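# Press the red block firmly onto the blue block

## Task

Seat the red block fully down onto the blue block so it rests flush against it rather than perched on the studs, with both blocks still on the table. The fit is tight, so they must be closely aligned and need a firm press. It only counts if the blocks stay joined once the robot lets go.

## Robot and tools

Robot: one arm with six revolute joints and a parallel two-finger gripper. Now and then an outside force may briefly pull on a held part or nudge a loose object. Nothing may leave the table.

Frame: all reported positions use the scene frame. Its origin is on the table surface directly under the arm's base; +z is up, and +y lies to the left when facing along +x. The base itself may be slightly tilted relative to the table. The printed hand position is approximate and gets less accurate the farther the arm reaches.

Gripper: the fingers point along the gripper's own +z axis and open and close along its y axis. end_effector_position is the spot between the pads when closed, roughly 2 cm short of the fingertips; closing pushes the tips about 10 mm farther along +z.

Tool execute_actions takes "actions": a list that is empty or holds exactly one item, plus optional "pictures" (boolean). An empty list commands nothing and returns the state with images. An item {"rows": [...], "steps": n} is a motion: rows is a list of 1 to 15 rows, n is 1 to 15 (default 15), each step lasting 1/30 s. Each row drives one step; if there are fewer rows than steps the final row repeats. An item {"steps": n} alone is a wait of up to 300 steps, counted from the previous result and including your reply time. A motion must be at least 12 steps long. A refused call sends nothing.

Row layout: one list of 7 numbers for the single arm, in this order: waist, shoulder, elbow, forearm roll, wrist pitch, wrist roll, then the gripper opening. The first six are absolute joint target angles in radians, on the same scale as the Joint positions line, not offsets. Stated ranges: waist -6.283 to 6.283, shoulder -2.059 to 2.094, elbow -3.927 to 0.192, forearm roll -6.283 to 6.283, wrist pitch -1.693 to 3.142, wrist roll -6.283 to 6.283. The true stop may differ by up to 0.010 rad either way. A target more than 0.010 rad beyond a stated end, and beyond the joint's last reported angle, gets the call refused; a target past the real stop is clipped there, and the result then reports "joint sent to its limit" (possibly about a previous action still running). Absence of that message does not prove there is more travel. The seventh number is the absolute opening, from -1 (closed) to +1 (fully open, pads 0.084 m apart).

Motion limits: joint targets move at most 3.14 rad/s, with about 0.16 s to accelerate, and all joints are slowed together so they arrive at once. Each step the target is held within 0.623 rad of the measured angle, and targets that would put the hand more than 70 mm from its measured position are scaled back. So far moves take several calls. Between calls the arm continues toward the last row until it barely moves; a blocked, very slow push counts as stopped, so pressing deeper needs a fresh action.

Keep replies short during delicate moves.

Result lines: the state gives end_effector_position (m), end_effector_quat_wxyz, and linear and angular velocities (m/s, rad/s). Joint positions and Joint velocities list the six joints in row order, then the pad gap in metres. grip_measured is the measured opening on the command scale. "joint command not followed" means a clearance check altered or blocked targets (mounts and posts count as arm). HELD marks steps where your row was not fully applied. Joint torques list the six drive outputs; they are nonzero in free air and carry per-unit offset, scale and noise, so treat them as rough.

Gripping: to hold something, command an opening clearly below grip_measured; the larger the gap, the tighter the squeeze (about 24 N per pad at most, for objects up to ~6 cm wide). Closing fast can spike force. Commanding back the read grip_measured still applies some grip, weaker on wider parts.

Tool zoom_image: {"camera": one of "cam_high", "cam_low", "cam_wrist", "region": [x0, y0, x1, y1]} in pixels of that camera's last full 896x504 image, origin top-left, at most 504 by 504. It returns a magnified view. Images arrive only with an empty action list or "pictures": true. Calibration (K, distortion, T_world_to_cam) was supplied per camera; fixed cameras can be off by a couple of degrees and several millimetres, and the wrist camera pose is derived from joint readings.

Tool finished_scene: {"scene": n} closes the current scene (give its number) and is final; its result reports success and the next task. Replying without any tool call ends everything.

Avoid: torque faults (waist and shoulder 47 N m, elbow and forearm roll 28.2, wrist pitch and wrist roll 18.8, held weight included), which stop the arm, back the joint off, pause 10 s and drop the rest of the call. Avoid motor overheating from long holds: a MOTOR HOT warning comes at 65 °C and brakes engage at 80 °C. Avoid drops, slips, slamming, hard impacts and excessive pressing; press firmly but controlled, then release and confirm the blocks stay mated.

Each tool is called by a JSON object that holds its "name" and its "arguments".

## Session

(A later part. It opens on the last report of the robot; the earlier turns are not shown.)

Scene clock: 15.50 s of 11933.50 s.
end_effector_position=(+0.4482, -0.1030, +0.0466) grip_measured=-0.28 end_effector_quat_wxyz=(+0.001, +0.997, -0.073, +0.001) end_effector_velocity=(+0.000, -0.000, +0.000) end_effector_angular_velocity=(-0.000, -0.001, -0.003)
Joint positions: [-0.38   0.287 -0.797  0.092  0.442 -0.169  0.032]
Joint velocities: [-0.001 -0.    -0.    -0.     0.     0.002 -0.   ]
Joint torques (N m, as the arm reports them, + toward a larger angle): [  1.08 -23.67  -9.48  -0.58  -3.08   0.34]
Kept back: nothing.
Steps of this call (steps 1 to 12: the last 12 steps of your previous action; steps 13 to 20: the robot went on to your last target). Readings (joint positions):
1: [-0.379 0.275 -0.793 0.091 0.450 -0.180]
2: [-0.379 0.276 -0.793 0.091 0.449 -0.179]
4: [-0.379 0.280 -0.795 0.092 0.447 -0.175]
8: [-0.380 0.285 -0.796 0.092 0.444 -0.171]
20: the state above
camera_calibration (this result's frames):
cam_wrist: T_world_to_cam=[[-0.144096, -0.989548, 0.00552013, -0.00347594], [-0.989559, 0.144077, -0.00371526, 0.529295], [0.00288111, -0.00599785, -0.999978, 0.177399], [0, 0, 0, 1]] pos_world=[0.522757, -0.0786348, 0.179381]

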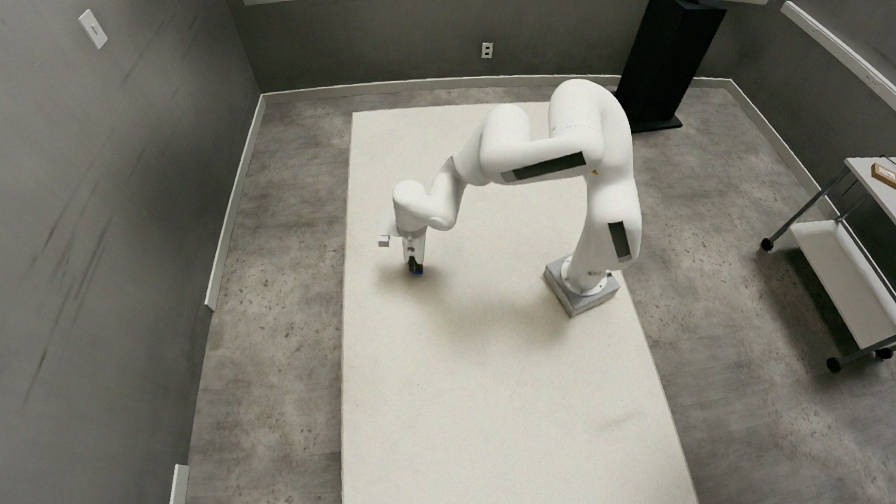

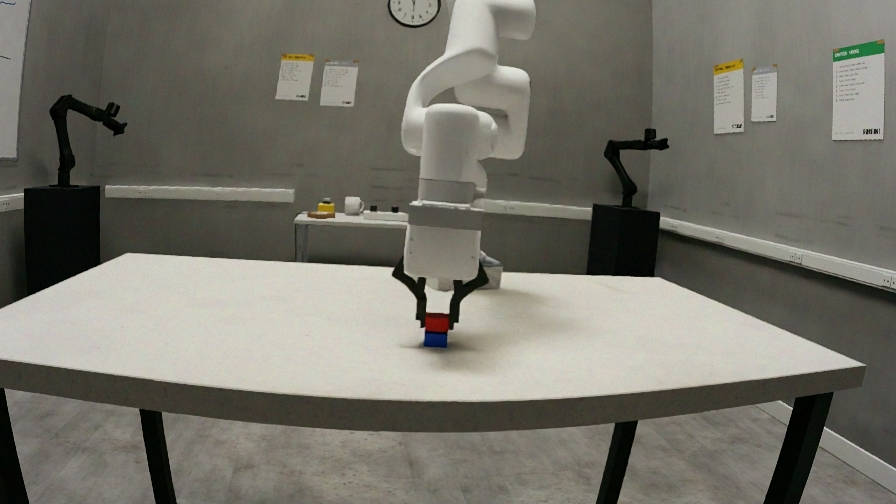

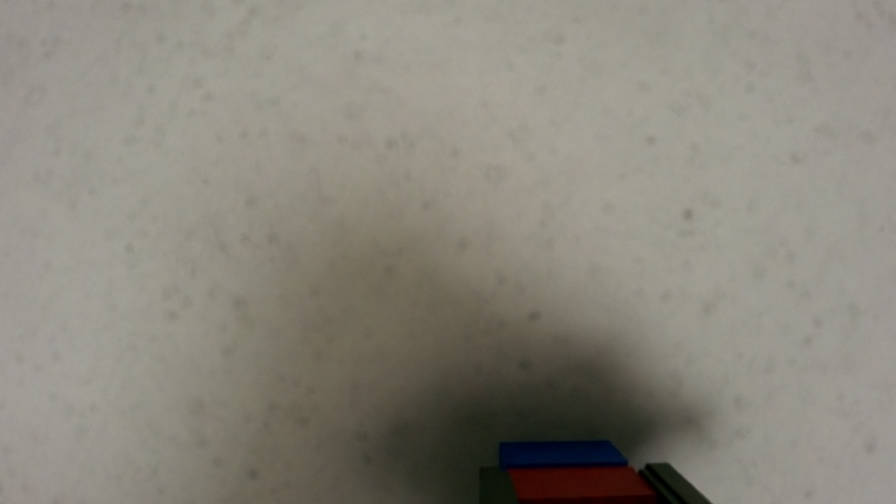

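The edges line up, so I'm pressing down 4 mm gradually.

{"name": "execute_actions", "arguments": {"actions": [{"rows":[[-0.3798,0.2901,-0.7974,0.0929,0.4396,-0.169,-1],[-0.3798,0.2901,-0.7974,0.0929,0.4396,-0.169,-1],[-0.3798,0.2901,-0.7974,0.0929,0.4396,-0.169,-1],[-0.3797,0.293,-0.7977,0.0933,0.437,-0.1695,-1],[-0.3797,0.293,-0.7977,0.0933,0.437,-0.1695,-1],[-0.3797,0.293,-0.7977,0.0933,0.437,-0.1695,-1],[-0.3795,0.296,-0.798,0.0937,0.4344,-0.1695,-1],[-0.3795,0.296,-0.798,0.0937,0.4344,-0.1695,-1],[-0.3795,0.296,-0.798,0.0937,0.4344,-0.1695,-1],[-0.3793,0.2989,-0.7984,0.0941,0.4318,-0.17,-1]],"steps":15}]}}

{"name": "execute_actions", "arguments": {"actions": [{"steps":22}], "pictures": true}}

{"name": "zoom_image", "arguments": {"camera": "cam_wrist", "region": [490,420,658,504]}}

{"name": "zoom_image", "arguments": {"camera": "cam_low", "region": [400,290,480,360]}}

Scene clock: 16.30 s of 11933.50 s.
end_effector_position=(+0.4483, -0.1030, +0.0464) grip_measured=-0.28 end_effector_quat_wxyz=(+0.001, +0.997, -0.074, +0.001) end_effector_velocity=(+0.001, +0.000, -0.005) end_effector_angular_velocity=(-0.000, -0.000, -0.001)
Joint positions: [-0.38   0.288 -0.797  0.093  0.441 -0.169  0.032]
Joint velocities: [ 0.002  0.015 -0.003  0.002 -0.013  0.001 -0.   ]
Joint torques (N m, as the arm reports them, + toward a larger angle): [  1.54 -23.83  -8.93  -0.32  -3.25   0.35]
Steps of this call (steps 1 to 15: the robot went on to your last target; steps 16 to 21: nothing new was sent; steps 22 to 24: the first 3 steps of this action). Readings (joint positions):
22: [-0.380 0.287 -0.797 0.093 0.442 -0.169]
23: [-0.380 0.287 -0.797 0.093 0.442 -0.169]
24: the state above

Scene clock: 17.03 s of 11933.50 s.
end_effector_position=(+0.4483, -0.1031, +0.0427) grip_measured=-0.28 end_effector_quat_wxyz=(+0.001, +0.997, -0.074, +0.001) end_effector_velocity=(-0.001, -0.000, -0.001) end_effector_angular_velocity=(+0.000, +0.001, -0.000)
Joint positions: [-0.379  0.298 -0.798  0.094  0.432 -0.17   0.032]
Joint velocities: [-0.001  0.003  0.    -0.    -0.002 -0.001 -0.   ]
Joint torques (N m, as the arm reports them, + toward a larger angle): [  1.22 -21.32  -8.76  -0.39  -3.69   0.48]
Kept back: nothing.
Steps of this call (steps 1 to 12: the last 12 steps of your previous action; steps 13 to 15: the robot went on to your last target; steps 16 to 22: nothing new was sent). Readings (joint positions):
1: [-0.380 0.288 -0.797 0.093 0.441 -0.169]
2: [-0.380 0.289 -0.797 0.093 0.440 -0.169]
4: [-0.380 0.291 -0.797 0.093 0.439 -0.169]
8: [-0.380 0.294 -0.798 0.093 0.436 -0.169]
22: the state above
The arm was judged still, so your last target was given up. Only a new action makes it travel on or press farther. Fingers that are still opening or closing keep moving.
camera_calibration (this result's frames):
cam_wrist: T_world_to_cam=[[-0.144308, -0.989516, 0.00568284, -0.0034097], [-0.989528, 0.144287, -0.00393694, 0.529379], [0.00307571, -0.00619146, -0.999976, 0.173456], [0, 0, 0, 1]] pos_world=[0.52281, -0.0786826, 0.175555]

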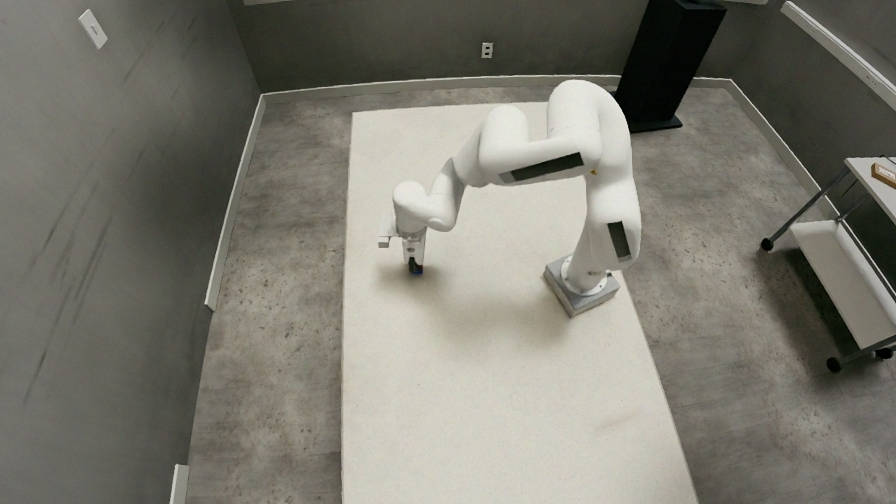

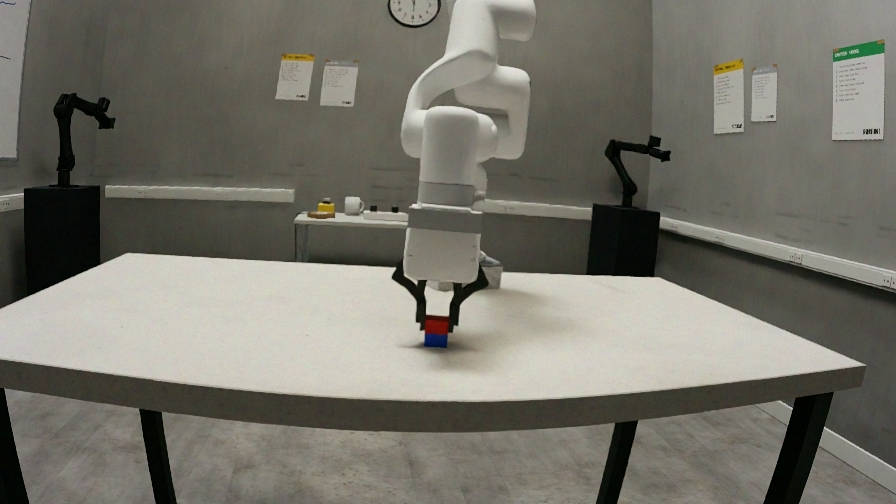

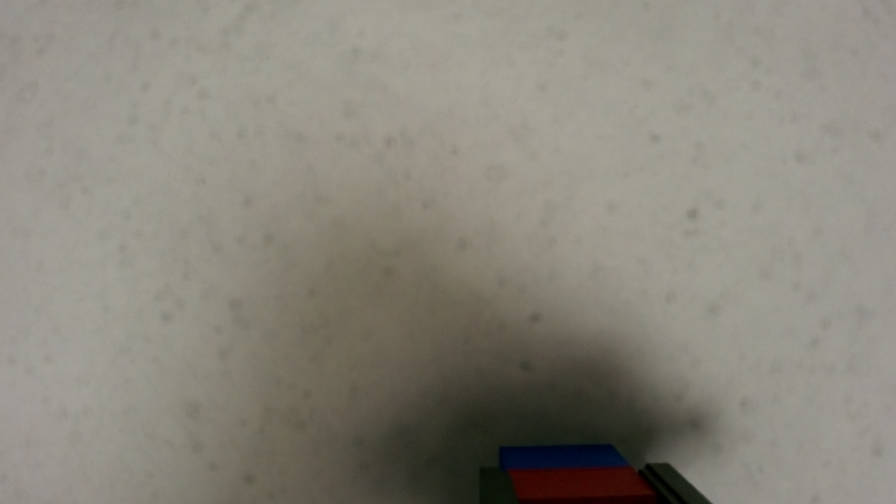

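Region (490, 420, 658, 504) of cam_wrist's 896x504 image, scaled by 3.000, with more detail than that image has.

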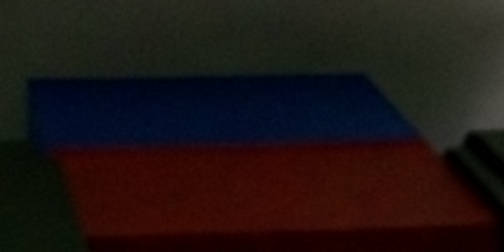

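Region (400, 290, 480, 360) of cam_low's 896x504 image, scaled by 6.300, with more detail than that image has; it fills the top 441 rows of this view, and the rest is white.

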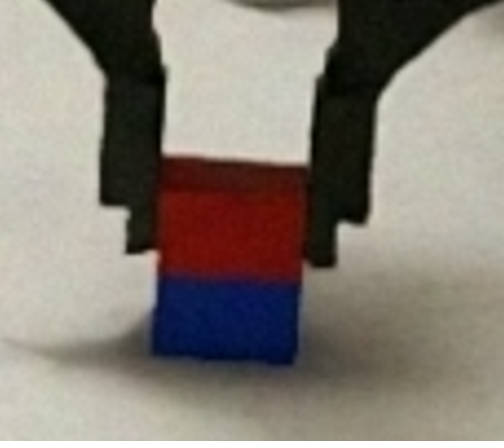

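{"name": "execute_actions", "arguments": {"actions": [{"rows":[[-0.3791,0.3028,-0.7981,0.0947,0.4277,-0.17,-1]],"steps":15}]}}

{"name": "execute_actions", "arguments": {"actions": [{"steps":16}], "pictures": true}}

{"name": "zoom_image", "arguments": {"camera": "cam_wrist", "region": [490,420,658,504]}}

Scene clock: 17.63 s of 11933.50 s.
end_effector_position=(+0.4483, -0.1031, +0.0424) grip_measured=-0.28 end_effector_quat_wxyz=(+0.001, +0.997, -0.074, +0.001) end_effector_velocity=(-0.000, -0.000, -0.002) end_effector_angular_velocity=(-0.000, -0.001, -0.004)
Joint positions: [-0.379  0.299 -0.798  0.094  0.431 -0.17   0.032]
Joint velocities: [-0.     0.005  0.001  0.002 -0.008  0.001  0.   ]
Joint torques (N m, as the arm reports them, + toward a larger angle): [  1.52 -18.76  -8.93  -0.53  -4.5    0.27]
Steps of this call (steps 1 to 15: nothing new was sent; steps 16 to 18: the first 3 steps of this action). Readings (joint positions):
16: [-0.379 0.299 -0.798 0.094 0.432 -0.170]
17: [-0.379 0.299 -0.798 0.094 0.431 -0.170]
18: the state above

Scene clock: 18.17 s of 11933.50 s.
end_effector_position=(+0.4486, -0.1031, +0.0420) grip_measured=-0.28 end_effector_quat_wxyz=(+0.001, +0.997, -0.074, +0.002) end_effector_velocity=(-0.000, +0.000, -0.001) end_effector_angular_velocity=(+0.000, +0.001, +0.000)
Joint positions: [-0.379  0.301 -0.799  0.095  0.428 -0.17   0.032]
Joint velocities: [ 0.     0.003 -0.     0.    -0.003 -0.    -0.   ]
Joint torques (N m, as the arm reports them, + toward a larger angle): [  1.26 -11.64  -7.69  -0.68  -5.34   0.4 ]
Kept back: nothing.
Steps of this call (steps 1 to 12: the last 12 steps of your previous action; steps 13 to 15: the robot went on to your last target; step 16: nothing new was sent). Readings (joint positions):
1: [-0.379 0.299 -0.798 0.094 0.431 -0.170]
2: [-0.379 0.300 -0.798 0.094 0.430 -0.170]
4: [-0.379 0.300 -0.799 0.094 0.430 -0.170]
8: [-0.379 0.300 -0.799 0.095 0.429 -0.170]
16: the state above
The arm was judged still, so your last target was given up. Only a new action makes it travel on or press farther. Fingers that are still opening or closing keep moving.
camera_calibration (this result's frames):
cam_wrist: T_world_to_cam=[[-0.144736, -0.989453, 0.0058665, -0.00325142], [-0.98946, 0.144704, -0.00546839, 0.529795], [0.00456181, -0.00659613, -0.999968, 0.171981], [0, 0, 0, 1]] pos_world=[0.522956, -0.0787464, 0.174891]

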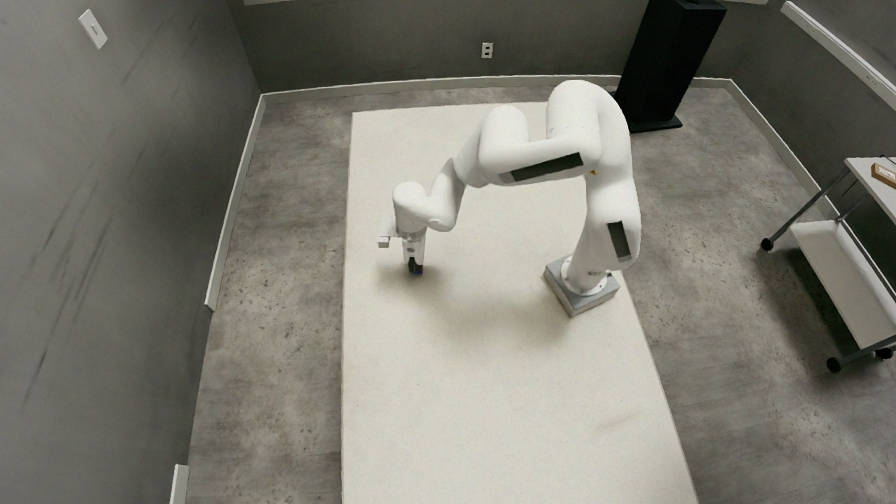

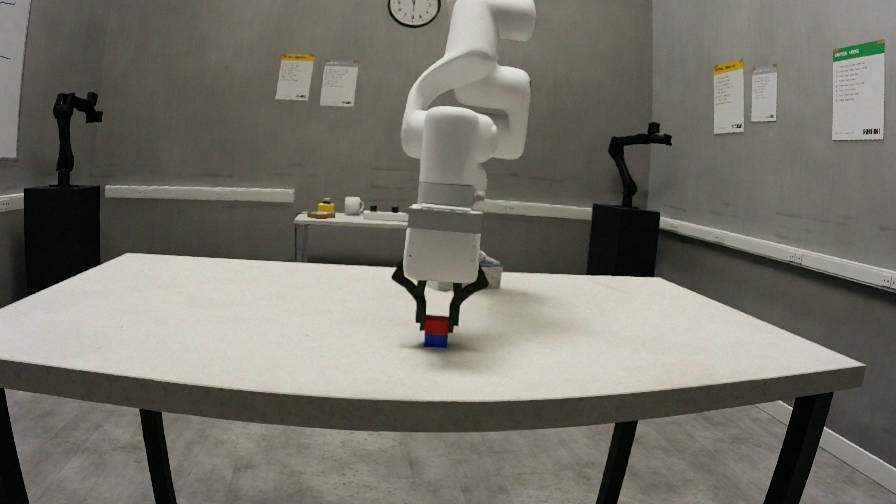

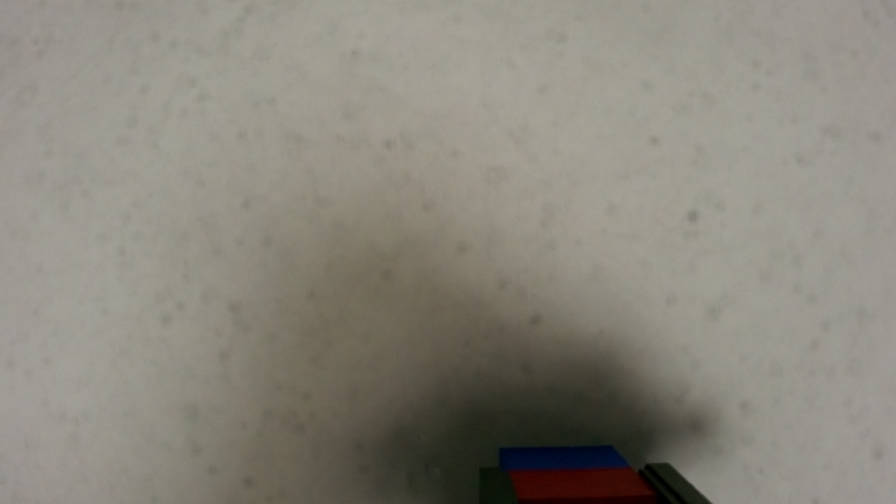

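Region (490, 420, 658, 504) of cam_wrist's 896x504 image, scaled by 3.000, with more detail than that image has.

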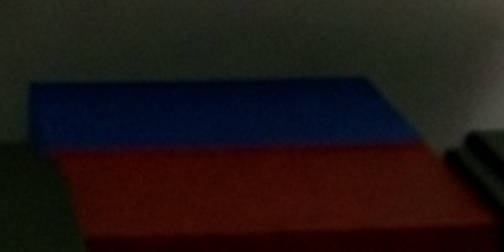

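{"name": "execute_actions", "arguments": {"actions": [{"rows":[[-0.3797,0.293,-0.7977,0.0933,0.437,-0.1695,-1],[-0.3797,0.293,-0.7977,0.0933,0.437,-0.1695,-1],[-0.3797,0.293,-0.7977,0.0933,0.437,-0.1695,-1],[-0.3797,0.293,-0.7977,0.0933,0.437,-0.1695,-1],[-0.3797,0.293,-0.7977,0.0933,0.437,-0.1695,-1],[-0.3797,0.293,-0.7977,0.0933,0.437,-0.1695,-1],[-0.3797,0.2914,-0.795,0.0933,0.436,-0.1695,-1]],"steps":15}]}}

{"name": "execute_actions", "arguments": {"actions": [{"steps":20}], "pictures": true}}

{"name": "zoom_image", "arguments": {"camera": "cam_wrist", "region": [490,420,658,504]}}

{"name": "zoom_image", "arguments": {"camera": "cam_low", "region": [400,290,480,360]}}

Scene clock: 18.93 s of 11933.50 s.
end_effector_position=(+0.4484, -0.1031, +0.0416) grip_measured=-0.28 end_effector_quat_wxyz=(+0.001, +0.997, -0.074, +0.001) end_effector_velocity=(-0.000, +0.000, +0.002) end_effector_angular_velocity=(+0.000, +0.007, +0.003)
Joint positions: [-0.379  0.302 -0.799  0.094  0.428 -0.17   0.032]
Joint velocities: [-0.    -0.006 -0.003 -0.006  0.015  0.003 -0.   ]
Joint torques (N m, as the arm reports them, + toward a larger angle): [  0.37 -16.35  -5.93  -0.94  -1.45   0.36]
Steps of this call (steps 1 to 20: nothing new was sent; steps 21 to 23: the first 3 steps of this action). Readings (joint positions):
21: [-0.379 0.302 -0.799 0.095 0.427 -0.170]
22: [-0.379 0.302 -0.799 0.095 0.428 -0.170]
23: the state above

Scene clock: 19.60 s of 11933.50 s.
end_effector_position=(+0.4471, -0.1028, +0.0442) grip_measured=-0.28 end_effector_quat_wxyz=(+0.001, +0.997, -0.074, +0.000) end_effector_velocity=(+0.003, -0.001, +0.002) end_effector_angular_velocity=(-0.002, -0.008, +0.000)
Joint positions: [-0.38   0.292 -0.795  0.093  0.436 -0.17   0.032]
Joint velocities: [ 0.    -0.002 -0.005  0.    -0.001 -0.     0.   ]
Joint torques (N m, as the arm reports them, + toward a larger angle): [  0.68 -24.    -9.57  -0.64  -3.15   0.4 ]
Kept back: nothing.
Steps of this call (steps 1 to 12: the last 12 steps of your previous action; steps 13 to 15: the robot went on to your last target; steps 16 to 20: nothing new was sent). Readings (joint positions):
1: [-0.379 0.302 -0.799 0.094 0.429 -0.170]
2: [-0.379 0.301 -0.799 0.094 0.430 -0.170]
4: [-0.380 0.300 -0.797 0.094 0.432 -0.170]
8: [-0.380 0.296 -0.794 0.093 0.436 -0.170]
20: the state above
The arm was judged still, so your last target was given up. Only a new action makes it travel on or press farther. Fingers that are still opening or closing keep moving.
camera_calibration (this result's frames):
cam_wrist: T_world_to_cam=[[-0.144335, -0.989513, 0.00556699, -0.00333487], [-0.989527, 0.144323, -0.00256067, 0.528147], [0.00173037, -0.00587828, -0.999981, 0.175571], [0, 0, 0, 1]] pos_world=[0.521831, -0.0784915, 0.176939]

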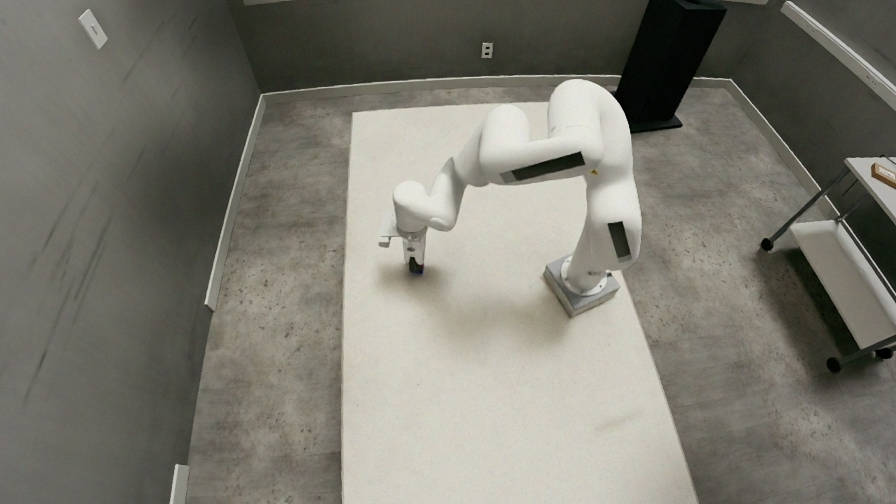

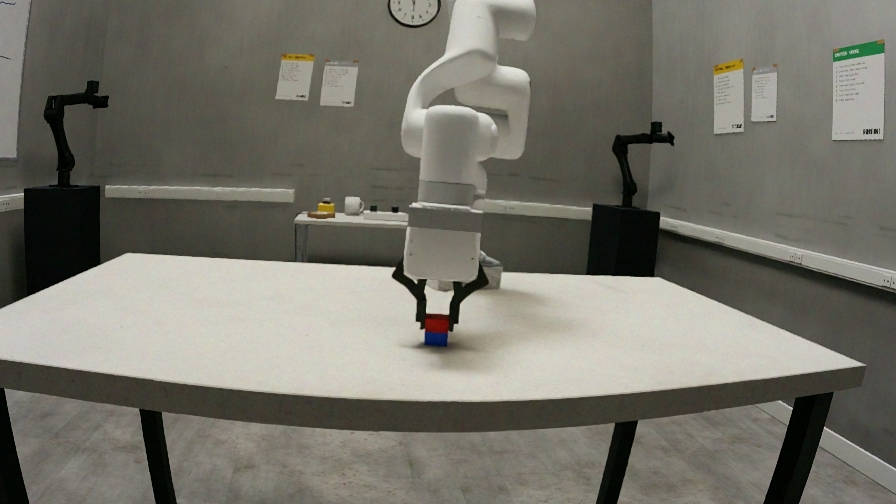

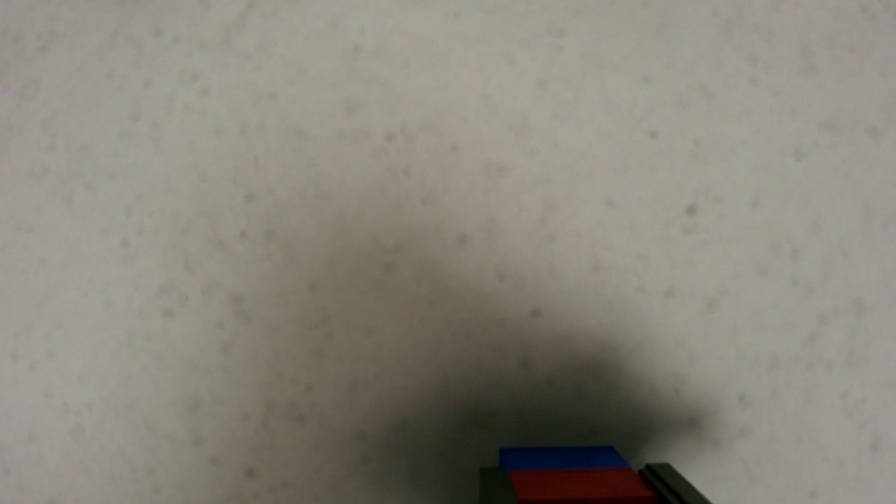

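Region (490, 420, 658, 504) of cam_wrist's 896x504 image, scaled by 3.000, with more detail than that image has.

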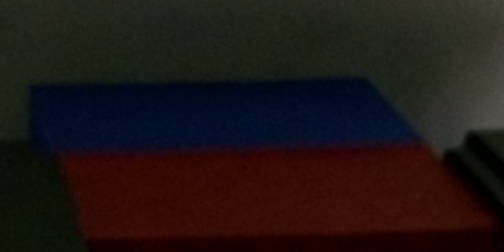

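Region (400, 290, 480, 360) of cam_low's 896x504 image, scaled by 6.300, with more detail than that image has; it fills the top 441 rows of this view, and the rest is white.

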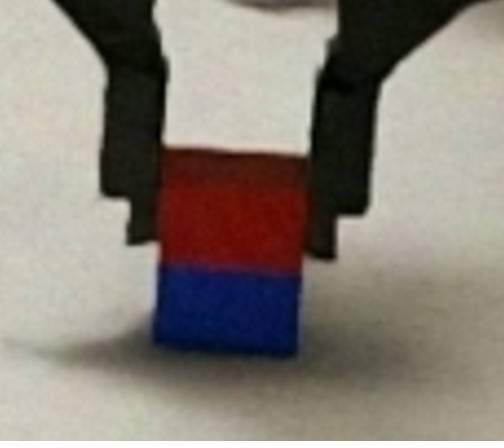

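{"name": "execute_actions", "arguments": {"actions": [{"rows":[[-0.3792,0.2997,-0.7956,0.0944,0.4292,-0.17,-1]],"steps":15}]}}

{"name": "execute_actions", "arguments": {"actions": [{"rows":[[-0.3792,0.2985,-0.7956,0.0944,0.43,-0.17,-0.4],[-0.3792,0.2985,-0.7956,0.0944,0.43,-0.17,-0.1],[-0.3792,0.2985,-0.7956,0.0944,0.43,-0.17,0.3],[-0.3792,0.2985,-0.7956,0.0944,0.43,-0.17,0.3],[-0.3792,0.2985,-0.7956,0.0944,0.43,-0.17,0.3],[-0.3792,0.2985,-0.7956,0.0944,0.43,-0.17,0.3],[-0.3792,0.2985,-0.7956,0.0944,0.43,-0.17,0.3],[-0.385,0.19,-0.79,0.08,0.532,-0.17,0.3]],"steps":15}]}}

{"name": "execute_actions", "arguments": {"actions": [{"steps":18}], "pictures": true}}

{"name": "zoom_image", "arguments": {"camera": "cam_low", "region": [400,290,480,360]}}

Scene clock: 20.40 s of 11933.50 s.
end_effector_position=(+0.4476, -0.1029, +0.0440) grip_measured=-0.28 end_effector_quat_wxyz=(+0.001, +0.997, -0.074, +0.001) end_effector_velocity=(-0.002, +0.000, -0.015) end_effector_angular_velocity=(+0.001, +0.005, -0.002)
Joint positions: [-0.38   0.293 -0.795  0.094  0.434 -0.17   0.032]
Joint velocities: [ 0.003  0.043 -0.003  0.006 -0.034 -0.002 -0.   ]
Joint torques (N m, as the arm reports them, + toward a larger angle): [  0.78 -23.92  -8.96  -0.6   -3.14   0.16]
Steps of this call (steps 1 to 21: nothing new was sent; steps 22 to 24: the first 3 steps of this action). Readings (joint positions):
22: [-0.380 0.291 -0.795 0.093 0.436 -0.170]
23: [-0.380 0.292 -0.795 0.093 0.435 -0.170]
24: the state above

Scene clock: 20.90 s of 11933.50 s.
end_effector_position=(+0.4473, -0.1029, +0.0420) grip_measured=-0.28 end_effector_quat_wxyz=(+0.001, +0.997, -0.074, +0.001) end_effector_velocity=(-0.000, -0.000, -0.000) end_effector_angular_velocity=(+0.000, +0.001, +0.001)
Joint positions: [-0.379  0.298 -0.796  0.094  0.43  -0.17   0.032]
Joint velocities: [-0.001 -0.     0.001 -0.     0.    -0.002 -0.   ]
Joint torques (N m, as the arm reports them, + toward a larger angle): [  1.79 -20.68  -9.42  -0.53  -4.06   0.2 ]
Steps of this call (steps 1 to 12: the last 12 steps of your previous action; steps 13 to 15: the first 3 steps of this action). Readings (joint positions):
13: [-0.379 0.299 -0.796 0.094 0.430 -0.170]
14: [-0.379 0.299 -0.796 0.094 0.430 -0.170]
15: the state above

Scene clock: 21.50 s of 11933.50 s.
end_effector_position=(+0.4472, -0.1023, +0.0793) grip_measured=+0.29 end_effector_quat_wxyz=(+0.000, +0.998, -0.068, +0.001) end_effector_velocity=(-0.002, +0.000, +0.006) end_effector_angular_velocity=(+0.002, +0.006, +0.001)
Joint positions: [-0.385  0.193 -0.79   0.08   0.53  -0.17   0.056]
Joint velocities: [-0.002 -0.02   0.001 -0.003  0.025  0.001  0.   ]
Joint torques (N m, as the arm reports them, + toward a larger angle): [  1.88 -22.3  -10.04  -0.61  -3.07   0.31]
Kept back: nothing.
Steps of this call (steps 1 to 12: the last 12 steps of your previous action; steps 13 to 18: the robot went on to your last target). Readings (joint positions):
1: [-0.379 0.299 -0.796 0.094 0.429 -0.170]
2: [-0.379 0.299 -0.796 0.094 0.429 -0.170]
4: [-0.379 0.300 -0.796 0.094 0.429 -0.170]
8: [-0.381 0.268 -0.791 0.090 0.464 -0.170]
18: the state above
camera_calibration (this result's frames):
cam_wrist: T_world_to_cam=[[-0.133841, -0.990991, 0.00476358, -0.0077831], [-0.991, 0.133828, -0.00289518, 0.527899], [0.00223159, -0.0051082, -0.999984, 0.210512], [0, 0, 0, 1]] pos_world=[0.521637, -0.0772855, 0.212074]

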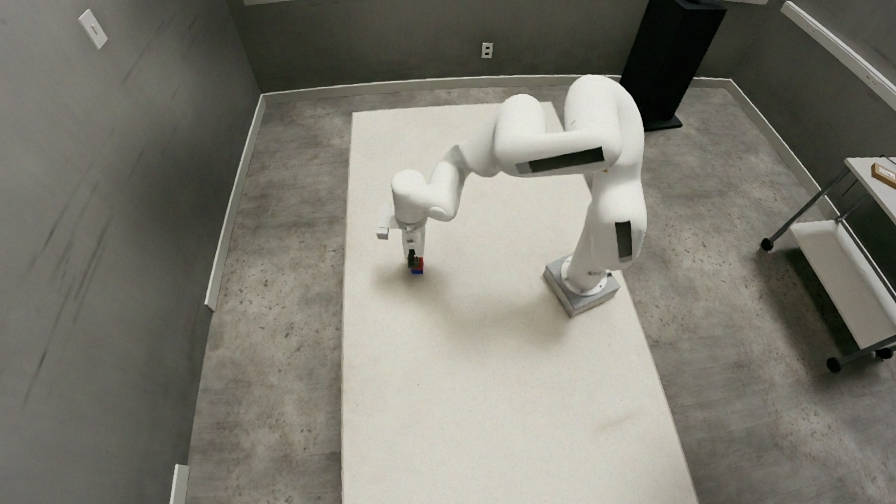

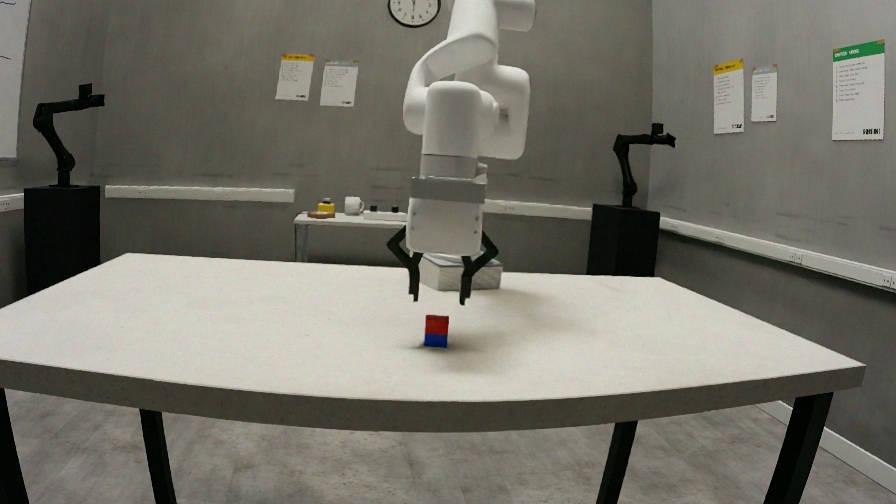

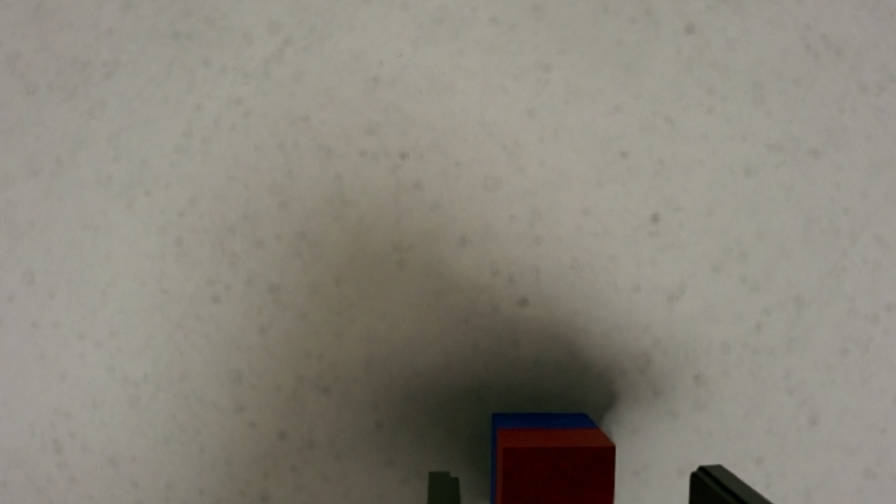

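Region (400, 290, 480, 360) of cam_low's 896x504 image, scaled by 6.300, with more detail than that image has; it fills the top 441 rows of this view, and the rest is white.

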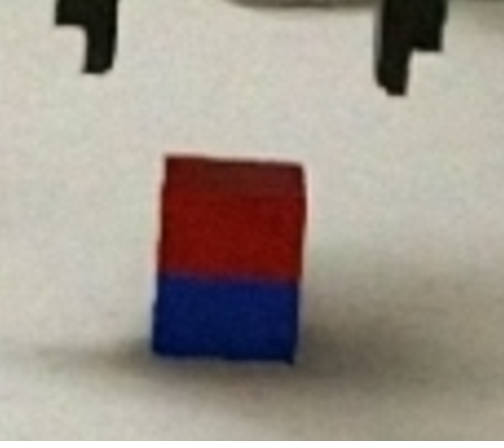

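{"name": "finished_scene", "arguments": {"scene": 1}}

The scene is finished: the task was done.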